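# Hang a wine glass upside down on the rack

## Task

Lift the wine glass off the table and hang it inverted on the rack, with its stem seated deep in a vacant curl and the glass resting only on the wire. The task fails if the glass is thrown, dropped, or slides in the grip by more than about a thumb's length, or if any glass standing on its foot tips over while no gripper holds it. Any glass striking something it was not already in contact with, about as hard as a thumb-length drop, may fail the task. The rack must stay upright, the glass already on the rack must still hang straight in its curl, and nothing may leave the table. The result must hold up without the robot, so release the glass and pull the gripper away at the end.

## Robot and tools

Robot: two 6-joint arms with parallel grippers, named left_arm and right_arm. The names are labels, not sides in any picture. In the shared scene frame the origin sits on the table surface midway between the arms, +x points out over the table, +z points up, and left_arm is on the +y side. The left base is at (+0.031, +0.322, 0) m with quat_wxyz (+0.998, 0, 0, +0.056); the right base is at (+0.034, -0.371, 0) m with quat_wxyz (+0.999, 0, 0, -0.052).

Tool execute_actions takes "actions", a list holding either nothing, one action or one wait, plus an optional "pictures" boolean. An empty list moves nothing and returns the state with images. An action is {"rows": [...], "steps": n} with n from 1 to 15 (default 15) and at least 10 in practice, since each step is 1/30 s. Every row is one flat list of 14 numbers covering both arms: left_arm waist, shoulder, elbow, wrist pitch, wrist yaw, wrist roll, grip, then the same seven for right_arm. Send all 14 even when one arm is idle (repeat its current angles). Rows are used one per step; if there are fewer rows than steps, the last one repeats. A wait is {"steps": n} with n up to 300 and no rows; it commands nothing new.

Joint numbers are absolute target angles in radians, in the same form as the Joint positions printout, not offsets. Ranges per arm: waist -2.618 to 3.054, shoulder 0.000 to 3.142, elbow 0.000 to 3.142, wrist pitch -1.571 to 1.571, wrist yaw -1.571 to 1.571, wrist roll -2.094 to 2.094. A target more than 0.036 rad beyond a range end, and further out than the joint currently is, gets the call rejected and nothing is sent. True ends may differ by up to 0.036 rad; asking past one clips the joint there and prints "joint sent to its limit" (possibly about an earlier action). Friction may leave a joint up to about 0.031 rad short, and tiny changes may not move it. Speed is capped: each step the command may lead the measured angle by at most 0.202 (waist), 0.258 (shoulder), 0.238 (elbow), 0.573 (wrist pitch), 0.522 (wrist yaw and roll) rad, and targets that would carry the gripper over 70 mm from where it is are scaled back. Far moves therefore take several calls.

The grip number is an absolute motor setpoint on a scale from -1 (closed) to +1 (fully open). Pads meet near -0.94, and each millimetre of object width adds about 0.0208. Commanding below the width reading squeezes harder, up to roughly 50 to 62 N per pad; thin parts under about 5 mm get less. Keep sending the same closing value to keep holding. Each gripper's reading may carry a fixed offset of up to about 0.02.

Results: a state line gives each gripper's end_effector_position (metres) and end_effector_quat_wxyz in the scene frame; the position is the point between the pads, about 1 cm behind the tips, and grows less accurate at long reach. Fingers point along the gripper's +z and close along its y. grip_measured is the motor reading on the -1..+1 scale. Joint positions and Joint velocities list each arm's six angles (rad) and the finger opening in metres (0.093 open to 0.000 closed; on a gripped rigid object it can settle up to about 12 mm below the true width). "joint command not followed" means the clearance check altered or blocked targets on some steps; HELD marks steps where your row was partly or wholly not sent. Each result is taken 10 steps before its action ends; those steps, and the motion toward the last target, continue while you think. Motion toward a target stops once everything is nearly still or a step is HELD.

Cameras: cam_high, cam_low, cam_left_wrist, cam_right_wrist, each 504x504. Images return on empty-list calls or with "pictures": true. zoom_image takes "camera" and "region" [x0, y0, x1, y1] in pixels (top-left origin, at most 504 by 504) for a closer look at the latest image. read_manual returns only licence texts. finished_scene takes "scene", the current scene's number, ends and grades it irreversibly, and gives the next task; replying without a tool call ends everything.

Cautions: glasses are fragile, so approach slowly, avoid impacts, and do not let a glass slip or fall. Do not topple the rack or disturb the hanging glass. Keep the arms from colliding or pressing on each other. Holding loads heats motors: a MOTOR HOT line appears from 75 °C, 90 °C stops that arm for 10 s, and 100 °C makes it drop what it holds. Loose objects may occasionally be nudged. Before finishing, open the gripper and back away so the glass hangs on its own.

Each tool is called after "Request:" by a JSON object that holds its "op" and its "data", one argument or row to a line.

## Session

Request:
{"op": "execute_actions", "data": {
  "actions": []
}}

Scene clock: 0.00 s of 4800.00 s.
left_arm: end_effector_position=(+0.1856, +0.5323, +0.3363) grip_measured=+0.988 end_effector_quat_wxyz=(+0.068, +0.090, +0.951, +0.286) | right_arm: end_effector_position=(+0.2548, -0.7092, +0.3922) grip_measured=+1.000 end_effector_quat_wxyz=(+0.542, +0.668, +0.293, +0.416)
Joint positions: left_arm=[ 0.659  1.297  1.803 -1.531 -0.258  1.032  0.093] | right_arm=[-1.19   1.286  1.217 -0.024 -0.789  1.747  0.093]
Joint velocities: left_arm=[ 0.012  0.027  0.002  0.007 -0.007 -0.022  0.   ] | right_arm=[ 0.002 -0.002 -0.002 -0.051 -0.007 -0.037  0.   ]
Motor temperatures (°C, as the motors report them): left_arm=[22 23 24 25 24 25] | right_arm=[22 21 21 23 23 23]

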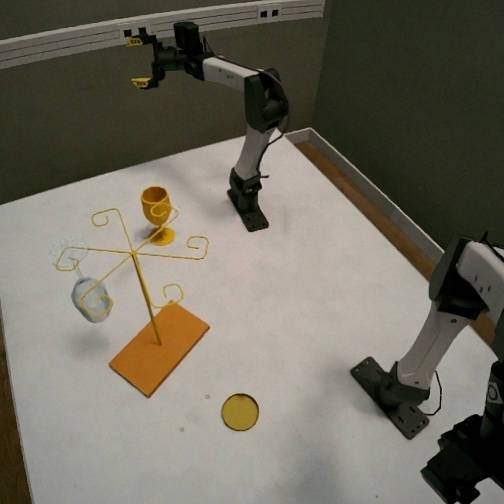

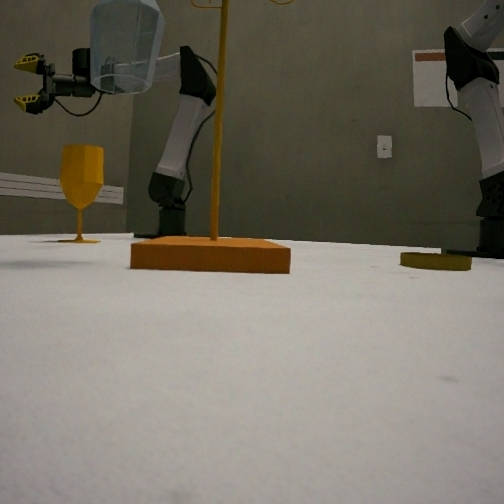

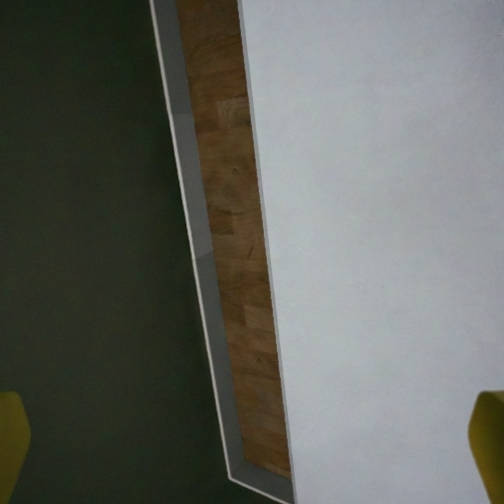

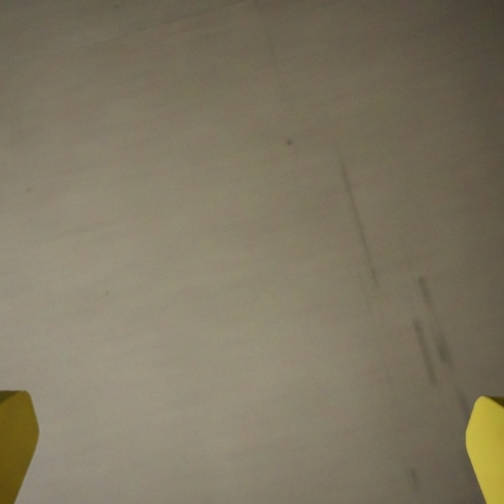

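Request:
{"op": "zoom_image", "data": {
  "camera": "cam_high",
  "region": [40,170,230,360]
}}

Request:
{"op": "execute_actions", "data": {
  "actions": [
    {"rows":[[0.659,1.297,1.803,-1.531,-0.258,1.032,1,-0.9,1.9,1.6,-1.27,-1.57,1.57,1]]}
  ]
}}

Request:
{"op": "execute_actions", "data": {
  "actions": [
    {"steps":60}
  ],
  "pictures": true
}}

Region (40, 170, 230, 360) of cam_high's 504x504 image, scaled by 2.653, with more detail than that image has.

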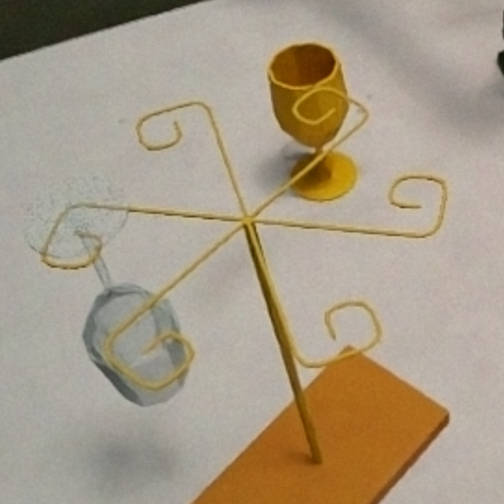

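Scene clock: 1.17 s of 4800.00 s.
left_arm: end_effector_position=(+0.1856, +0.5323, +0.3363) grip_measured=+0.988 end_effector_quat_wxyz=(+0.068, +0.090, +0.951, +0.286) | right_arm: end_effector_position=(+0.3442, -0.6551, +0.3732) grip_measured=+1.000 end_effector_quat_wxyz=(+0.340, +0.641, +0.418, +0.547)
Joint positions: left_arm=[ 0.659  1.297  1.803 -1.531 -0.258  1.032  0.093] | right_arm=[-1.003  1.521  1.491 -0.354 -1.099  1.661  0.093]
Joint velocities: left_arm=[-0.002  0.007 -0.017  0.007 -0.022  0.007 -0.001] | right_arm=[ 1.219  1.697  1.507 -2.059 -2.264 -0.388  0.   ]
Motor temperatures (°C, as the motors report them): left_arm=[22 23 25 25 24 25] | right_arm=[22 21 21 23 23 23]
Steps of this call (steps 1 to 30: nothing new was sent; steps 31 to 35: the first 5 steps of this action). Readings (joint positions):
31: left_arm=[0.659 1.297 1.803 -1.531 -0.258 1.032] | right_arm=[-1.176 1.307 1.251 -0.083 -0.829 1.728]
32: left_arm=[0.659 1.297 1.803 -1.531 -0.258 1.032] | right_arm=[-1.140 1.350 1.311 -0.151 -0.891 1.709]
34: left_arm=[0.659 1.297 1.803 -1.531 -0.258 1.032] | right_arm=[-1.048 1.461 1.435 -0.284 -1.023 1.676]
35: the state above

Scene clock: 3.17 s of 4800.00 s.
left_arm: end_effector_position=(+0.1856, +0.5323, +0.3363) grip_measured=+0.988 end_effector_quat_wxyz=(+0.068, +0.090, +0.951, +0.286) | right_arm: end_effector_position=(+0.3687, -0.5817, +0.2632) grip_measured=+1.000 end_effector_quat_wxyz=(-0.206, +0.685, +0.190, +0.673)
Joint positions: left_arm=[ 0.659  1.297  1.803 -1.531 -0.258  1.032  0.093] | right_arm=[-0.899  1.912  1.579 -1.258 -1.561  1.578  0.093]
Joint velocities: left_arm=[ 0.007 -0.022  0.002 -0.037 -0.095 -0.037  0.   ] | right_arm=[-0.007 -0.002  0.012  0.022 -0.037 -0.022  0.   ]
Motor temperatures (°C, as the motors report them): left_arm=[22 23 25 25 24 25] | right_arm=[22 22 21 23 23 23]
Kept back: nothing.
Steps of this call (steps 1 to 10: the last 10 steps of your previous action; steps 11 to 45: the robot went on to your last target; steps 46 to 60: nothing new was sent). Readings (joint positions):
1: left_arm=[0.659 1.297 1.803 -1.531 -0.258 1.032] | right_arm=[-0.966 1.582 1.536 -0.425 -1.173 1.647]
2: left_arm=[0.659 1.297 1.803 -1.531 -0.258 1.032] | right_arm=[-0.937 1.640 1.565 -0.495 -1.237 1.636]
4: left_arm=[0.659 1.297 1.803 -1.531 -0.258 1.032] | right_arm=[-0.907 1.758 1.592 -0.651 -1.339 1.617]
8: left_arm=[0.659 1.297 1.803 -1.531 -0.258 1.032] | right_arm=[-0.899 1.934 1.584 -1.009 -1.453 1.594]
60: the state above
All arms were judged still, so your last target was given up. Only a new action makes them travel on or press farther. Fingers that are still opening or closing keep moving.
camera_calibration (this result's frames):
cam_right_wrist: T_world_to_cam=[[-0.526732, 0.850012, 0.0057244, 0.687252], [-0.335007, -0.213775, 0.917644, -0.203367], [0.781232, 0.481435, 0.397362, -0.0365067], [0, 0, 0, 1]] pos_world=[0.322389, -0.610072, 0.19719]

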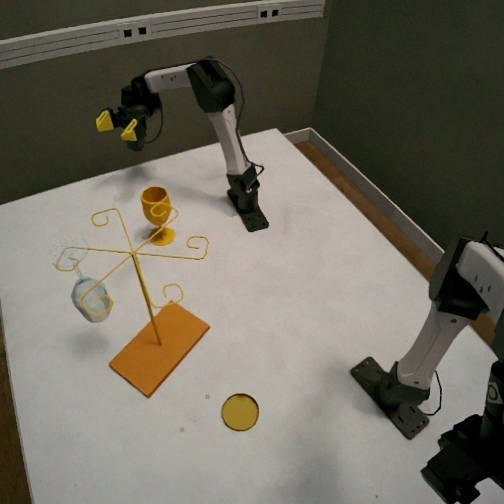

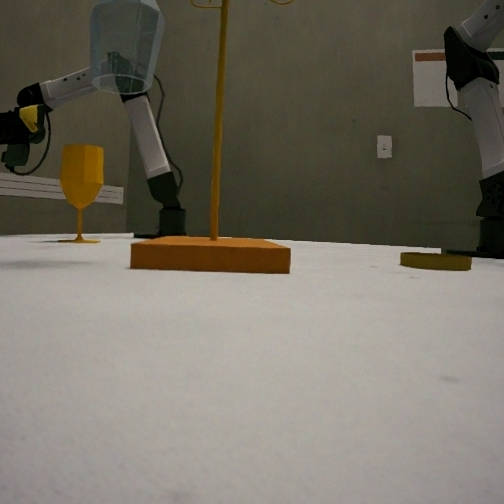

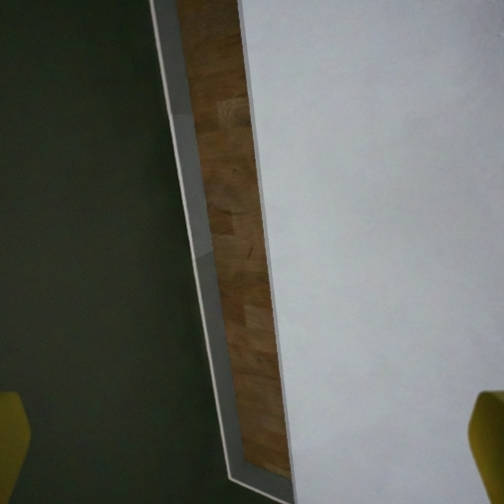

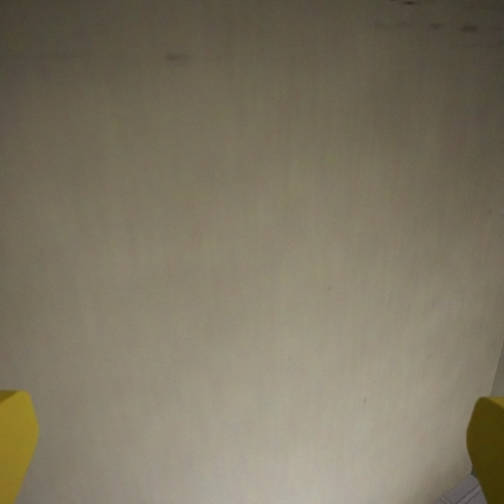

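Request:
{"op": "execute_actions", "data": {
  "actions": [
    {"rows":[[0.659,1.297,1.803,-1.531,-0.258,1.032,1,-0.9,1.5,1.0,-1.07,-1.57,-1.57,1]]}
  ]
}}

Request:
{"op": "execute_actions", "data": {
  "actions": [
    {"steps":40}
  ]
}}

Request:
{"op": "execute_actions", "data": {
  "actions": [
    {"rows":[[0.659,1.297,1.803,-1.531,-0.258,1.032,1,-0.528,1.54,0.98,-0.99,-1.57,-1.57,1]]}
  ]
}}

Request:
{"op": "execute_actions", "data": {
  "actions": [
    {"steps":30}
  ],
  "pictures": true
}}

Scene clock: 4.20 s of 4800.00 s.
left_arm: end_effector_position=(+0.1856, +0.5323, +0.3363) grip_measured=+0.988 end_effector_quat_wxyz=(+0.068, +0.090, +0.951, +0.286) | right_arm: end_effector_position=(+0.3222, -0.5093, +0.2667) grip_measured=+1.000 end_effector_quat_wxyz=(-0.010, +0.603, +0.372, +0.706)
Joint positions: left_arm=[ 0.659  1.297  1.803 -1.531 -0.258  1.032  0.093] | right_arm=[-0.9    1.563  1.178 -1.127 -1.568  1.092  0.093]
Joint velocities: left_arm=[-0.007 -0.012 -0.012 -0.051 -0.037  0.051  0.001] | right_arm=[-0.007 -2.054 -2.142  0.139 -0.139 -2.894  0.   ]
Motor temperatures (°C, as the motors report them): left_arm=[22 23 25 25 24 25] | right_arm=[22 22 22 23 23 23]
Steps of this call (steps 1 to 26: nothing new was sent; steps 27 to 31: the first 5 steps of this action). Readings (joint positions):
27: left_arm=[0.659 1.297 1.803 -1.531 -0.258 1.032] | right_arm=[-0.899 1.875 1.527 -1.204 -1.565 1.494]
28: left_arm=[0.659 1.297 1.803 -1.531 -0.258 1.032] | right_arm=[-0.900 1.807 1.435 -1.165 -1.562 1.392]
30: left_arm=[0.659 1.297 1.803 -1.531 -0.258 1.032] | right_arm=[-0.900 1.639 1.257 -1.134 -1.563 1.193]
31: the state above

Scene clock: 5.53 s of 4800.00 s.
left_arm: end_effector_position=(+0.1856, +0.5323, +0.3363) grip_measured=+0.988 end_effector_quat_wxyz=(+0.068, +0.090, +0.951, +0.286) | right_arm: end_effector_position=(+0.3076, -0.4863, +0.2413) grip_measured=+1.000 end_effector_quat_wxyz=(+0.677, -0.194, +0.680, +0.202)
Joint positions: left_arm=[ 0.659  1.297  1.803 -1.531 -0.258  1.032  0.093] | right_arm=[-0.9    1.493  1.008 -1.082 -1.569 -1.555  0.093]
Joint velocities: left_arm=[ 0.002  0.027 -0.007 -0.007  0.051 -0.022 -0.001] | right_arm=[-0.002  0.002  0.017 -0.051 -0.022 -0.095  0.   ]
Motor temperatures (°C, as the motors report them): left_arm=[22 23 25 25 24 25] | right_arm=[22 22 22 23 23 23]
Kept back: nothing.
Steps of this call (steps 1 to 10: the last 10 steps of your previous action; steps 11 to 40: the robot went on to your last target). Readings (joint positions):
1: left_arm=[0.659 1.297 1.803 -1.531 -0.258 1.032] | right_arm=[-0.900 1.508 1.113 -1.126 -1.572 0.992]
2: left_arm=[0.659 1.297 1.803 -1.531 -0.258 1.032] | right_arm=[-0.900 1.483 1.068 -1.126 -1.572 0.892]
4: left_arm=[0.659 1.297 1.803 -1.531 -0.258 1.032] | right_arm=[-0.900 1.485 1.023 -1.120 -1.571 0.693]
8: left_arm=[0.659 1.297 1.803 -1.531 -0.258 1.032] | right_arm=[-0.900 1.493 1.008 -1.101 -1.569 0.294]
40: the state above

Scene clock: 5.70 s of 4800.00 s.
left_arm: end_effector_position=(+0.1856, +0.5323, +0.3363) grip_measured=+0.988 end_effector_quat_wxyz=(+0.068, +0.090, +0.951, +0.286) | right_arm: end_effector_position=(+0.3366, -0.4043, +0.2324) grip_measured=+1.000 end_effector_quat_wxyz=(+0.643, -0.304, +0.638, +0.294)
Joint positions: left_arm=[ 0.659  1.297  1.803 -1.531 -0.258  1.032  0.093] | right_arm=[-0.594  1.531  1.006 -1.019 -1.571 -1.56   0.093]
Joint velocities: left_arm=[-0.022 -0.017  0.012  0.007 -0.022 -0.007  0.001] | right_arm=[ 1.687  0.095 -0.095  0.242 -0.007  0.037  0.   ]
Motor temperatures (°C, as the motors report them): left_arm=[22 23 25 25 24 25] | right_arm=[22 22 22 23 23 23]
Steps of this call (steps 1 to 5: the first 5 steps of this action). Readings (joint positions):
1: left_arm=[0.659 1.297 1.803 -1.531 -0.258 1.032] | right_arm=[-0.873 1.497 1.007 -1.069 -1.570 -1.556]
2: left_arm=[0.659 1.297 1.803 -1.531 -0.258 1.032] | right_arm=[-0.810 1.505 1.007 -1.051 -1.571 -1.557]
4: left_arm=[0.659 1.297 1.803 -1.531 -0.258 1.032] | right_arm=[-0.660 1.526 1.007 -1.027 -1.571 -1.559]
5: the state above

Scene clock: 6.70 s of 4800.00 s.
left_arm: end_effector_position=(+0.1856, +0.5323, +0.3363) grip_measured=+0.988 end_effector_quat_wxyz=(+0.068, +0.090, +0.951, +0.286) | right_arm: end_effector_position=(+0.3380, -0.3820, +0.2294) grip_measured=+1.000 end_effector_quat_wxyz=(+0.633, -0.329, +0.626, +0.316)
Joint positions: left_arm=[ 0.659  1.297  1.803 -1.531 -0.258  1.032  0.093] | right_arm=[-0.521  1.532  0.995 -1.004 -1.571 -1.563  0.093]
Joint velocities: left_arm=[-0.007 -0.022  0.002  0.022 -0.037  0.066  0.001] | right_arm=[ 0.002 -0.002  0.032 -0.037 -0.007 -0.037  0.   ]
Motor temperatures (°C, as the motors report them): left_arm=[22 23 25 25 24 25] | right_arm=[22 22 22 23 23 23]
Kept back: nothing.
Steps of this call (steps 1 to 10: the last 10 steps of your previous action; steps 11 to 30: the robot went on to your last target). Readings (joint positions):
1: left_arm=[0.659 1.297 1.803 -1.531 -0.258 1.032] | right_arm=[-0.549 1.532 1.002 -1.015 -1.571 -1.560]
2: left_arm=[0.659 1.297 1.803 -1.531 -0.258 1.032] | right_arm=[-0.527 1.532 0.998 -1.015 -1.571 -1.561]
4: left_arm=[0.659 1.297 1.803 -1.531 -0.258 1.032] | right_arm=[-0.521 1.532 0.995 -1.013 -1.571 -1.562]
8: left_arm=[0.659 1.297 1.803 -1.531 -0.258 1.032] | right_arm=[-0.521 1.532 0.995 -1.008 -1.571 -1.562]
30: the state above
All arms were judged still, so your last target was given up. Only a new action makes them travel on or press farther. Fingers that are still opening or closing keep moving.
camera_calibration (this result's frames):
cam_right_wrist: T_world_to_cam=[[0.818283, -0.573276, 0.042047, -0.505067], [-0.202218, -0.355571, -0.912511, 0.18084], [0.538072, 0.73819, -0.406884, 0.269516], [0, 0, 0, 1]] pos_world=[0.304838, -0.424195, 0.295917]

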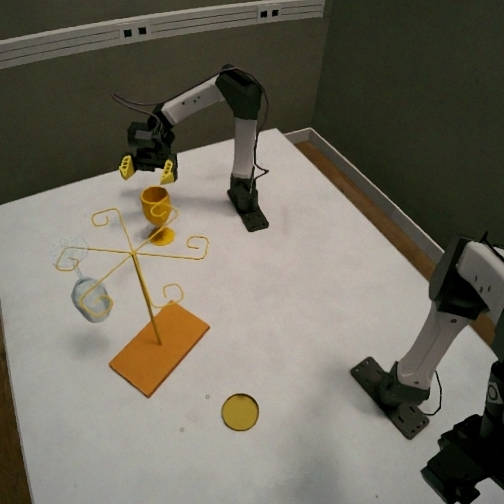

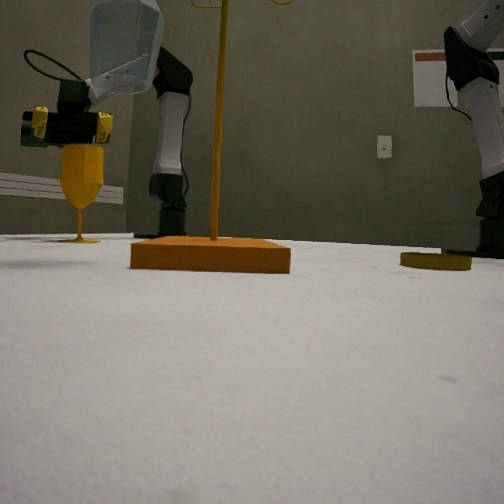

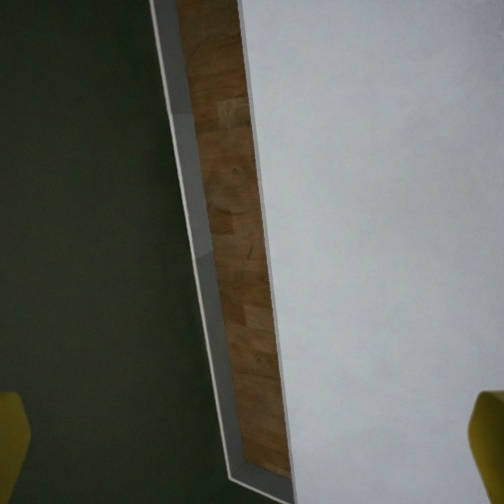

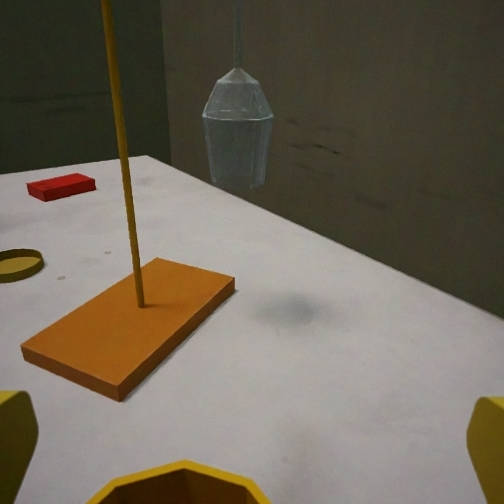

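Request:
{"op": "execute_actions", "data": {
  "actions": [
    {"rows":[[0.659,1.297,1.803,-1.531,-0.258,1.032,1,-0.48,1.5,0.93,-1.0,-1.57,-1.57,1]]}
  ]
}}

Request:
{"op": "execute_actions", "data": {
  "actions": [
    {"steps":25}
  ],
  "pictures": true
}}

Scene clock: 7.23 s of 4800.00 s.
left_arm: end_effector_position=(+0.1856, +0.5323, +0.3363) grip_measured=+0.988 end_effector_quat_wxyz=(+0.068, +0.090, +0.951, +0.286) | right_arm: end_effector_position=(+0.3311, -0.3668, +0.2210) grip_measured=+1.000 end_effector_quat_wxyz=(+0.623, -0.330, +0.625, +0.336)
Joint positions: left_arm=[ 0.659  1.297  1.803 -1.531 -0.258  1.032  0.093] | right_arm=[-0.487  1.519  0.946 -0.999 -1.572 -1.563  0.093]
Joint velocities: left_arm=[-0.007  0.002  0.017  0.007 -0.051 -0.037 -0.   ] | right_arm=[ 0.037 -0.017 -0.1    0.051 -0.037 -0.007  0.   ]
Motor temperatures (°C, as the motors report them): left_arm=[22 23 25 26 24 25] | right_arm=[22 22 22 23 23 23]
Steps of this call (steps 1 to 11: nothing new was sent; steps 12 to 16: the first 5 steps of this action). Readings (joint positions):
12: left_arm=[0.659 1.297 1.803 -1.531 -0.258 1.032] | right_arm=[-0.517 1.530 0.988 -1.000 -1.572 -1.563]
13: left_arm=[0.659 1.297 1.803 -1.531 -0.258 1.032] | right_arm=[-0.508 1.524 0.974 -0.998 -1.572 -1.563]
15: left_arm=[0.659 1.297 1.803 -1.531 -0.258 1.032] | right_arm=[-0.490 1.519 0.951 -0.999 -1.572 -1.563]
16: the state above

Scene clock: 8.07 s of 4800.00 s.
left_arm: end_effector_position=(+0.1856, +0.5323, +0.3363) grip_measured=+0.988 end_effector_quat_wxyz=(+0.068, +0.090, +0.951, +0.286) | right_arm: end_effector_position=(+0.3307, -0.3662, +0.2204) grip_measured=+1.000 end_effector_quat_wxyz=(+0.622, -0.329, +0.625, +0.337)
Joint positions: left_arm=[ 0.659  1.297  1.803 -1.531 -0.258  1.032  0.093] | right_arm=[-0.486  1.519  0.943 -0.999 -1.572 -1.563  0.093]
Joint velocities: left_arm=[ 0.007 -0.002 -0.012  0.081  0.022 -0.051 -0.001] | right_arm=[-0.002 -0.002 -0.007 -0.022 -0.007  0.051  0.   ]
Motor temperatures (°C, as the motors report them): left_arm=[22 23 25 26 24 25] | right_arm=[22 23 22 23 23 23]
Kept back: nothing.
Steps of this call (steps 1 to 10: the last 10 steps of your previous action; steps 11 to 15: the robot went on to your last target; steps 16 to 25: nothing new was sent). Readings (joint positions):
1: left_arm=[0.659 1.297 1.803 -1.531 -0.258 1.032] | right_arm=[-0.486 1.519 0.943 -0.999 -1.572 -1.563]
2: left_arm=[0.659 1.297 1.803 -1.531 -0.258 1.032] | right_arm=[-0.486 1.519 0.943 -0.999 -1.572 -1.563]
4: left_arm=[0.659 1.297 1.803 -1.531 -0.258 1.032] | right_arm=[-0.486 1.519 0.943 -0.999 -1.572 -1.563]
8: left_arm=[0.659 1.297 1.803 -1.531 -0.258 1.032] | right_arm=[-0.486 1.519 0.943 -0.999 -1.572 -1.563]
25: the state above
All arms were judged still, so your last target was given up. Only a new action makes them travel on or press farther. Fingers that are still opening or closing keep moving.
camera_calibration (this result's frames):
cam_right_wrist: T_world_to_cam=[[0.838793, -0.544371, 0.00927081, -0.478653], [-0.213804, -0.345005, -0.913925, 0.184734], [0.500713, 0.764612, -0.405776, 0.279876], [0, 0, 0, 1]] pos_world=[0.300851, -0.410827, 0.286838]

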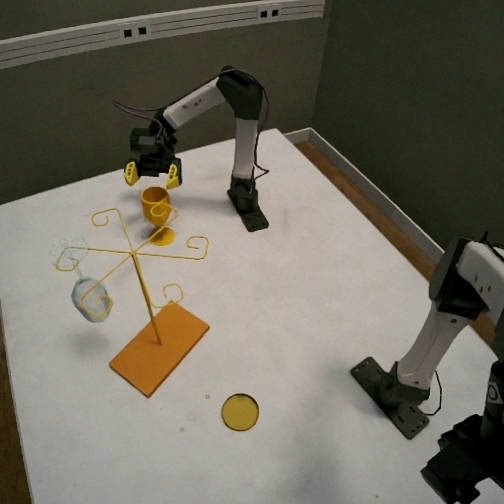

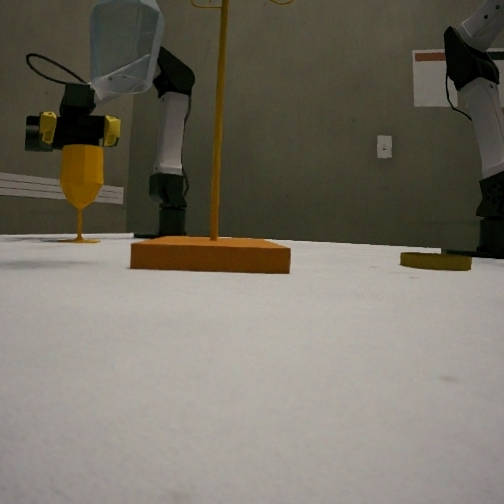

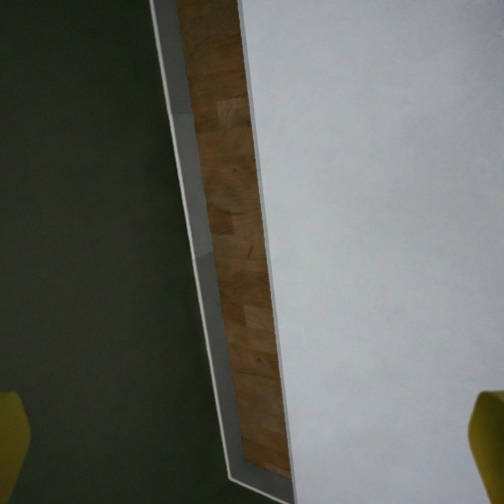

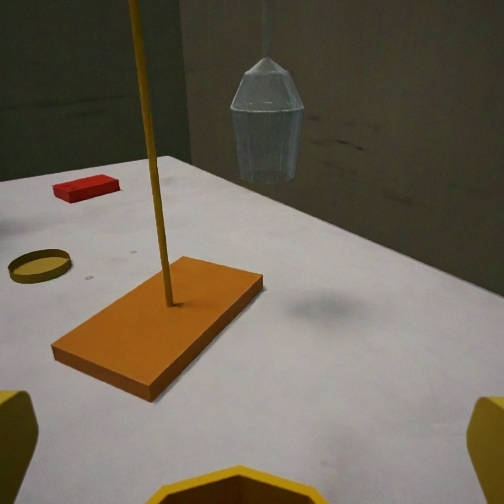

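Request:
{"op": "execute_actions", "data": {
  "actions": [
    {"rows":[[0.659,1.297,1.803,-1.531,-0.258,1.032,1,-0.46,1.55,0.86,-0.88,-1.57,-1.57,1]]}
  ]
}}

Request:
{"op": "execute_actions", "data": {
  "actions": [
    {"rows":[[0.659,1.297,1.803,-1.531,-0.258,1.032,1,-0.46,1.605,0.795,-0.76,-1.57,-1.57,1]]}
  ]
}}

Request:
{"op": "execute_actions", "data": {
  "actions": [
    {"rows":[[0.659,1.297,1.803,-1.531,-0.258,1.032,1,-0.46,1.67,0.745,-0.645,-1.57,-1.57,1]]}
  ]
}}

Request:
{"op": "execute_actions", "data": {
  "actions": [
    {"steps":20}
  ],
  "pictures": true
}}

Scene clock: 8.67 s of 4800.00 s.
left_arm: end_effector_position=(+0.1856, +0.5323, +0.3363) grip_measured=+0.988 end_effector_quat_wxyz=(+0.068, +0.090, +0.951, +0.286) | right_arm: end_effector_position=(+0.3268, -0.3583, +0.2008) grip_measured=+1.000 end_effector_quat_wxyz=(+0.617, -0.330, +0.624, +0.348)
Joint positions: left_arm=[ 0.659  1.297  1.803 -1.531 -0.258  1.032  0.093] | right_arm=[-0.467  1.536  0.876 -0.93  -1.573 -1.563  0.093]
Joint velocities: left_arm=[-0.007 -0.007 -0.017 -0.007 -0.037  0.022 -0.   ] | right_arm=[ 0.017  0.139 -0.198  0.168  0.007 -0.037  0.   ]
Motor temperatures (°C, as the motors report them): left_arm=[22 23 25 26 24 25] | right_arm=[22 23 22 23 23 23]
Steps of this call (steps 1 to 13: nothing new was sent; steps 14 to 18: the first 5 steps of this action). Readings (joint positions):
14: left_arm=[0.659 1.297 1.803 -1.531 -0.258 1.032] | right_arm=[-0.483 1.519 0.932 -0.979 -1.575 -1.563]
15: left_arm=[0.659 1.297 1.803 -1.531 -0.258 1.032] | right_arm=[-0.478 1.521 0.916 -0.958 -1.575 -1.563]
17: left_arm=[0.659 1.297 1.803 -1.531 -0.258 1.032] | right_arm=[-0.469 1.531 0.885 -0.937 -1.574 -1.563]
18: the state above

Scene clock: 9.17 s of 4800.00 s.
left_arm: end_effector_position=(+0.1856, +0.5323, +0.3363) grip_measured=+0.988 end_effector_quat_wxyz=(+0.068, +0.090, +0.951, +0.286) | right_arm: end_effector_position=(+0.3271, -0.3584, +0.1743) grip_measured=+1.000 end_effector_quat_wxyz=(+0.616, -0.329, +0.625, +0.349)
Joint positions: left_arm=[ 0.659  1.297  1.803 -1.531 -0.258  1.032  0.093] | right_arm=[-0.467  1.592  0.812 -0.815 -1.574 -1.564  0.093]
Joint velocities: left_arm=[-0.007 -0.017  0.027 -0.051 -0.022  0.051 -0.001] | right_arm=[-0.007  0.227 -0.242  0.198  0.007 -0.022  0.   ]
Motor temperatures (°C, as the motors report them): left_arm=[22 23 25 26 24 25] | right_arm=[22 23 22 23 23 23]
Steps of this call (steps 1 to 10: the last 10 steps of your previous action; steps 11 to 15: the first 5 steps of this action). Readings (joint positions):
11: left_arm=[0.659 1.297 1.803 -1.531 -0.258 1.032] | right_arm=[-0.467 1.545 0.862 -0.876 -1.576 -1.564]
12: left_arm=[0.659 1.297 1.803 -1.531 -0.258 1.032] | right_arm=[-0.467 1.555 0.848 -0.852 -1.576 -1.564]
14: left_arm=[0.659 1.297 1.803 -1.531 -0.258 1.032] | right_arm=[-0.467 1.582 0.821 -0.823 -1.575 -1.564]
15: the state above

Scene clock: 9.67 s of 4800.00 s.
left_arm: end_effector_position=(+0.1856, +0.5323, +0.3363) grip_measured=+0.988 end_effector_quat_wxyz=(+0.068, +0.090, +0.951, +0.286) | right_arm: end_effector_position=(+0.3281, -0.3591, +0.1496) grip_measured=+1.000 end_effector_quat_wxyz=(+0.616, -0.330, +0.624, +0.348)
Joint positions: left_arm=[ 0.659  1.297  1.803 -1.531 -0.258  1.032  0.093] | right_arm=[-0.467  1.656  0.763 -0.698 -1.573 -1.564  0.093]
Joint velocities: left_arm=[-0.022  0.027 -0.007  0.066 -0.037  0.022 -0.   ] | right_arm=[-0.007  0.208 -0.178  0.168  0.051 -0.022  0.   ]
Motor temperatures (°C, as the motors report them): left_arm=[22 23 25 26 24 25] | right_arm=[22 23 22 23 23 23]
Steps of this call (steps 1 to 10: the last 10 steps of your previous action; steps 11 to 15: the first 5 steps of this action). Readings (joint positions):
11: left_arm=[0.659 1.297 1.803 -1.531 -0.258 1.032] | right_arm=[-0.467 1.604 0.798 -0.758 -1.575 -1.564]
12: left_arm=[0.659 1.297 1.803 -1.531 -0.258 1.032] | right_arm=[-0.467 1.617 0.790 -0.735 -1.575 -1.564]
14: left_arm=[0.659 1.297 1.803 -1.531 -0.258 1.032] | right_arm=[-0.467 1.647 0.770 -0.707 -1.574 -1.564]
15: the state above

Scene clock: 10.33 s of 4800.00 s.
left_arm: end_effector_position=(+0.1856, +0.5323, +0.3363) grip_measured=+0.988 end_effector_quat_wxyz=(+0.068, +0.090, +0.951, +0.286) | right_arm: end_effector_position=(+0.3294, -0.3599, +0.1466) grip_measured=+1.000 end_effector_quat_wxyz=(+0.620, -0.338, +0.621, +0.340)
Joint positions: left_arm=[ 0.659  1.297  1.803 -1.531 -0.258  1.032  0.093] | right_arm=[-0.467  1.663  0.756 -0.659 -1.572 -1.564  0.093]
Joint velocities: left_arm=[ 0.012  0.012  0.012 -0.007 -0.037 -0.095  0.001] | right_arm=[-0.002  0.002  0.007  0.007  0.007 -0.022  0.   ]
Motor temperatures (°C, as the motors report them): left_arm=[22 23 25 26 24 25] | right_arm=[22 23 22 23 23 23]
Kept back: nothing.
Steps of this call (steps 1 to 10: the last 10 steps of your previous action; steps 11 to 20: the robot went on to your last target). Readings (joint positions):
1: left_arm=[0.659 1.297 1.803 -1.531 -0.258 1.032] | right_arm=[-0.467 1.661 0.758 -0.692 -1.572 -1.564]
2: left_arm=[0.659 1.297 1.803 -1.531 -0.258 1.032] | right_arm=[-0.467 1.663 0.756 -0.687 -1.572 -1.564]
4: left_arm=[0.659 1.297 1.803 -1.531 -0.258 1.032] | right_arm=[-0.467 1.663 0.756 -0.677 -1.572 -1.564]
8: left_arm=[0.659 1.297 1.803 -1.531 -0.258 1.032] | right_arm=[-0.467 1.663 0.756 -0.666 -1.572 -1.564]
20: the state above
camera_calibration (this result's frames):
cam_right_wrist: T_world_to_cam=[[0.848705, -0.528518, 0.0191821, -0.472425], [-0.199879, -0.354128, -0.913587, 0.111237], [0.489641, 0.771532, -0.40619, 0.251957], [0, 0, 0, 1]] pos_world=[0.299815, -0.404687, 0.213029]

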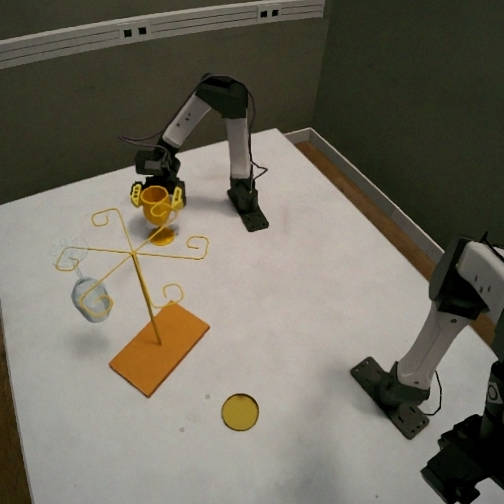

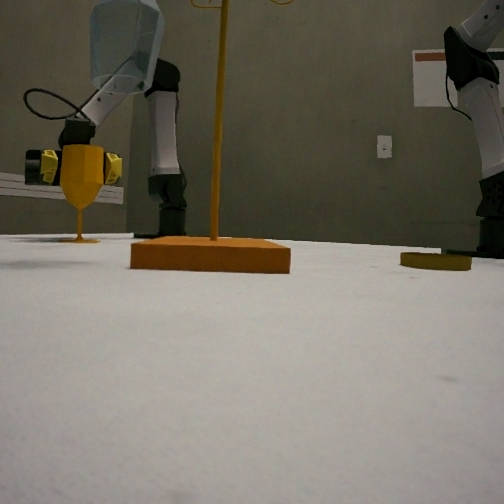

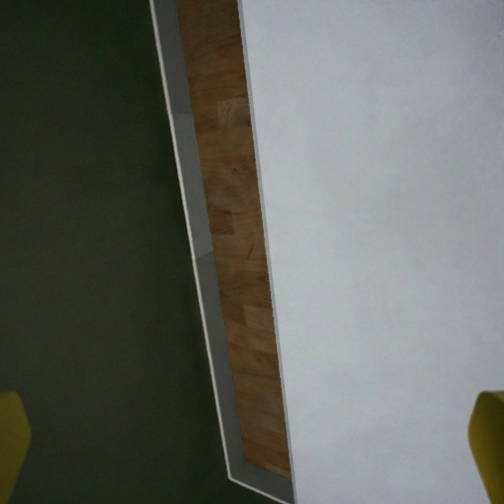

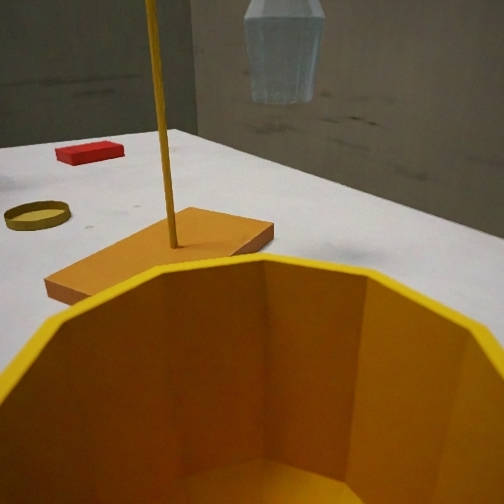

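Request:
{"op": "execute_actions", "data": {
  "actions": [
    {"rows":[[0.659,1.297,1.803,-1.531,-0.258,1.032,1,-0.46,1.73,0.73,-0.57,-1.57,-1.57,1]]}
  ]
}}

Request:
{"op": "execute_actions", "data": {
  "actions": [
    {"rows":[[0.659,1.297,1.803,-1.531,-0.258,1.032,1,-0.46,1.73,0.73,-0.57,-1.57,-1.57,0.1]]}
  ]
}}

Request:
{"op": "execute_actions", "data": {
  "actions": [
    {"steps":25}
  ]
}}

Request:
{"op": "execute_actions", "data": {
  "actions": [
    {"rows":[[0.659,1.297,1.803,-1.531,-0.258,1.032,1,-0.46,1.65,0.77,-0.69,-1.57,-1.57,0.1]]}
  ]
}}

Request:
{"op": "execute_actions", "data": {
  "actions": [
    {"steps":15}
  ],
  "pictures": true
}}

Scene clock: 11.30 s of 4800.00 s.
left_arm: end_effector_position=(+0.1856, +0.5323, +0.3363) grip_measured=+0.988 end_effector_quat_wxyz=(+0.068, +0.090, +0.951, +0.286) | right_arm: end_effector_position=(+0.3324, -0.3618, +0.1335) grip_measured=+1.000 end_effector_quat_wxyz=(+0.619, -0.335, +0.622, +0.343)
Joint positions: left_arm=[ 0.659  1.297  1.803 -1.531 -0.258  1.032  0.093] | right_arm=[-0.467  1.716  0.749 -0.608 -1.573 -1.564  0.093]
Joint velocities: left_arm=[-0.017  0.007 -0.012 -0.066 -0.022 -0.022 -0.   ] | right_arm=[ 0.012  0.144 -0.095  0.11   0.022 -0.037  0.   ]
Motor temperatures (°C, as the motors report them): left_arm=[22 23 25 26 24 25] | right_arm=[22 23 22 23 24 23]
Steps of this call (steps 1 to 15: the robot went on to your last target; steps 16 to 24: nothing new was sent; steps 25 to 29: the first 5 steps of this action). Readings (joint positions):
25: left_arm=[0.659 1.297 1.803 -1.531 -0.258 1.032] | right_arm=[-0.467 1.669 0.755 -0.649 -1.573 -1.564]
26: left_arm=[0.659 1.297 1.803 -1.531 -0.258 1.032] | right_arm=[-0.467 1.682 0.755 -0.634 -1.574 -1.564]
28: left_arm=[0.659 1.297 1.803 -1.531 -0.258 1.032] | right_arm=[-0.467 1.709 0.752 -0.614 -1.574 -1.564]
29: the state above

Scene clock: 11.80 s of 4800.00 s.
left_arm: end_effector_position=(+0.1856, +0.5323, +0.3363) grip_measured=+0.988 end_effector_quat_wxyz=(+0.068, +0.090, +0.951, +0.286) | right_arm: end_effector_position=(+0.3330, -0.3622, +0.1318) grip_measured=+0.479 end_effector_quat_wxyz=(+0.622, -0.340, +0.619, +0.338)
Joint positions: left_arm=[ 0.659  1.297  1.803 -1.531 -0.258  1.032  0.093] | right_arm=[-0.467  1.72   0.744 -0.584 -1.574 -1.565  0.068]
Joint velocities: left_arm=[-0.007 -0.007  0.022 -0.051  0.022 -0.081  0.   ] | right_arm=[-0.017  0.002  0.017  0.007 -0.007 -0.007 -0.   ]
Motor temperatures (°C, as the motors report them): left_arm=[22 23 25 26 24 25] | right_arm=[22 23 22 23 24 23]
Steps of this call (steps 1 to 10: the last 10 steps of your previous action; steps 11 to 15: the first 5 steps of this action). Readings (joint positions):
11: left_arm=[0.659 1.297 1.803 -1.531 -0.258 1.032] | right_arm=[-0.467 1.720 0.744 -0.586 -1.573 -1.564]
12: left_arm=[0.659 1.297 1.803 -1.531 -0.258 1.032] | right_arm=[-0.467 1.720 0.744 -0.585 -1.574 -1.565]
14: left_arm=[0.659 1.297 1.803 -1.531 -0.258 1.032] | right_arm=[-0.467 1.720 0.744 -0.584 -1.574 -1.565]
15: the state above

Scene clock: 12.63 s of 4800.00 s.
left_arm: end_effector_position=(+0.1856, +0.5323, +0.3363) grip_measured=+0.988 end_effector_quat_wxyz=(+0.068, +0.090, +0.951, +0.286) | right_arm: end_effector_position=(+0.3330, -0.3622, +0.1318) grip_measured=+0.479 end_effector_quat_wxyz=(+0.622, -0.340, +0.619, +0.338)
Joint positions: left_arm=[ 0.659  1.297  1.803 -1.531 -0.258  1.032  0.093] | right_arm=[-0.467  1.72   0.744 -0.584 -1.574 -1.565  0.068]
Joint velocities: left_arm=[-0.002 -0.027  0.002 -0.022 -0.007 -0.007 -0.001] | right_arm=[-0.027  0.007 -0.007  0.007 -0.051 -0.037  0.001]
Motor temperatures (°C, as the motors report them): left_arm=[22 23 26 26 24 25] | right_arm=[22 23 22 23 24 23]
Kept back: nothing.
Steps of this call (steps 1 to 10: the last 10 steps of your previous action; steps 11 to 15: the robot went on to your last target; steps 16 to 25: nothing new was sent). Readings (joint positions):
1: left_arm=[0.659 1.297 1.803 -1.531 -0.258 1.032] | right_arm=[-0.467 1.720 0.744 -0.584 -1.574 -1.565]
2: left_arm=[0.659 1.297 1.803 -1.531 -0.258 1.032] | right_arm=[-0.467 1.720 0.744 -0.584 -1.574 -1.565]
4: left_arm=[0.659 1.297 1.803 -1.531 -0.258 1.032] | right_arm=[-0.467 1.720 0.744 -0.584 -1.574 -1.565]
8: left_arm=[0.659 1.297 1.803 -1.531 -0.258 1.032] | right_arm=[-0.467 1.720 0.744 -0.584 -1.574 -1.565]
25: the state above
All arms were judged still, so your last target was given up. Only a new action makes them travel on or press farther. Fingers that are still opening or closing keep moving.

Scene clock: 12.80 s of 4800.00 s.
left_arm: end_effector_position=(+0.1856, +0.5323, +0.3363) grip_measured=+0.988 end_effector_quat_wxyz=(+0.068, +0.090, +0.951, +0.286) | right_arm: end_effector_position=(+0.3283, -0.3592, +0.1423) grip_measured=+0.479 end_effector_quat_wxyz=(+0.619, -0.339, +0.622, +0.340)
Joint positions: left_arm=[ 0.659  1.297  1.803 -1.531 -0.258  1.032  0.093] | right_arm=[-0.467  1.669  0.745 -0.645 -1.567 -1.565  0.068]
Joint velocities: left_arm=[ 0.002 -0.007 -0.007 -0.037 -0.022 -0.037 -0.   ] | right_arm=[-0.007 -0.134 -0.007 -0.227 -0.037  0.066 -0.   ]
Motor temperatures (°C, as the motors report them): left_arm=[22 23 26 26 24 25] | right_arm=[22 23 22 23 24 23]
Steps of this call (steps 1 to 5: the first 5 steps of this action). Readings (joint positions):
1: left_arm=[0.659 1.297 1.803 -1.531 -0.258 1.032] | right_arm=[-0.467 1.713 0.745 -0.596 -1.570 -1.565]
2: left_arm=[0.659 1.297 1.803 -1.531 -0.258 1.032] | right_arm=[-0.467 1.701 0.745 -0.614 -1.567 -1.565]
4: left_arm=[0.659 1.297 1.803 -1.531 -0.258 1.032] | right_arm=[-0.467 1.676 0.745 -0.637 -1.567 -1.565]
5: the state above

Scene clock: 13.30 s of 4800.00 s.
left_arm: end_effector_position=(+0.1856, +0.5323, +0.3363) grip_measured=+0.988 end_effector_quat_wxyz=(+0.068, +0.090, +0.951, +0.286) | right_arm: end_effector_position=(+0.3263, -0.3579, +0.1428) grip_measured=+0.479 end_effector_quat_wxyz=(+0.614, -0.330, +0.627, +0.348)
Joint positions: left_arm=[ 0.659  1.297  1.803 -1.531 -0.258  1.032  0.093] | right_arm=[-0.467  1.666  0.745 -0.676 -1.566 -1.565  0.068]
Joint velocities: left_arm=[-0.002 -0.007 -0.007  0.022 -0.007 -0.022 -0.001] | right_arm=[-0.012 -0.002  0.002 -0.11  -0.022  0.007 -0.001]
Motor temperatures (°C, as the motors report them): left_arm=[22 23 26 26 24 25] | right_arm=[22 23 22 23 24 23]
Kept back: nothing.
Steps of this call (steps 1 to 10: the last 10 steps of your previous action; steps 11 to 15: the robot went on to your last target). Readings (joint positions):
1: left_arm=[0.659 1.297 1.803 -1.531 -0.258 1.032] | right_arm=[-0.467 1.666 0.745 -0.652 -1.567 -1.565]
2: left_arm=[0.659 1.297 1.803 -1.531 -0.258 1.032] | right_arm=[-0.467 1.666 0.745 -0.657 -1.567 -1.565]
4: left_arm=[0.659 1.297 1.803 -1.531 -0.258 1.032] | right_arm=[-0.467 1.666 0.745 -0.665 -1.566 -1.565]
8: left_arm=[0.659 1.297 1.803 -1.531 -0.258 1.032] | right_arm=[-0.467 1.666 0.745 -0.672 -1.566 -1.565]
15: the state above
camera_calibration (this result's frames):
cam_right_wrist: T_world_to_cam=[[0.848862, -0.528514, -0.0102649, -0.464562], [-0.22524, -0.34406, -0.911532, 0.119505], [0.478226, 0.776077, -0.411102, 0.256484], [0, 0, 0, 1]] pos_world=[0.298609, -0.403462, 0.209605]

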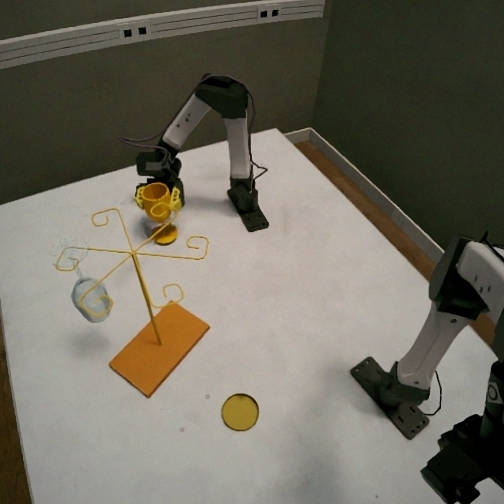

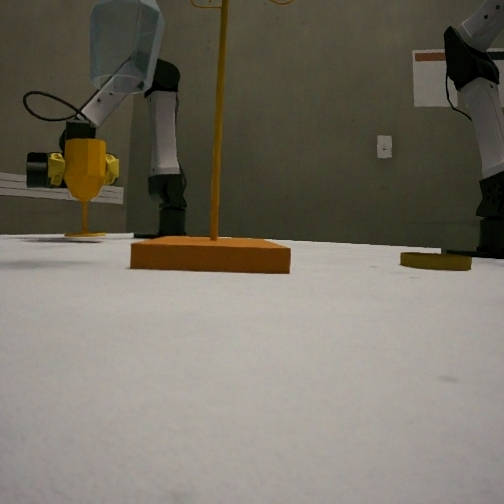

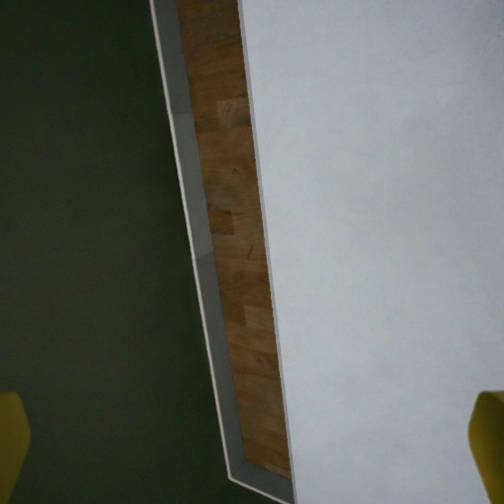

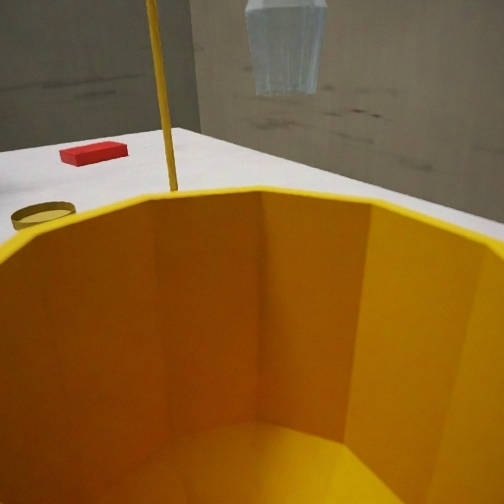

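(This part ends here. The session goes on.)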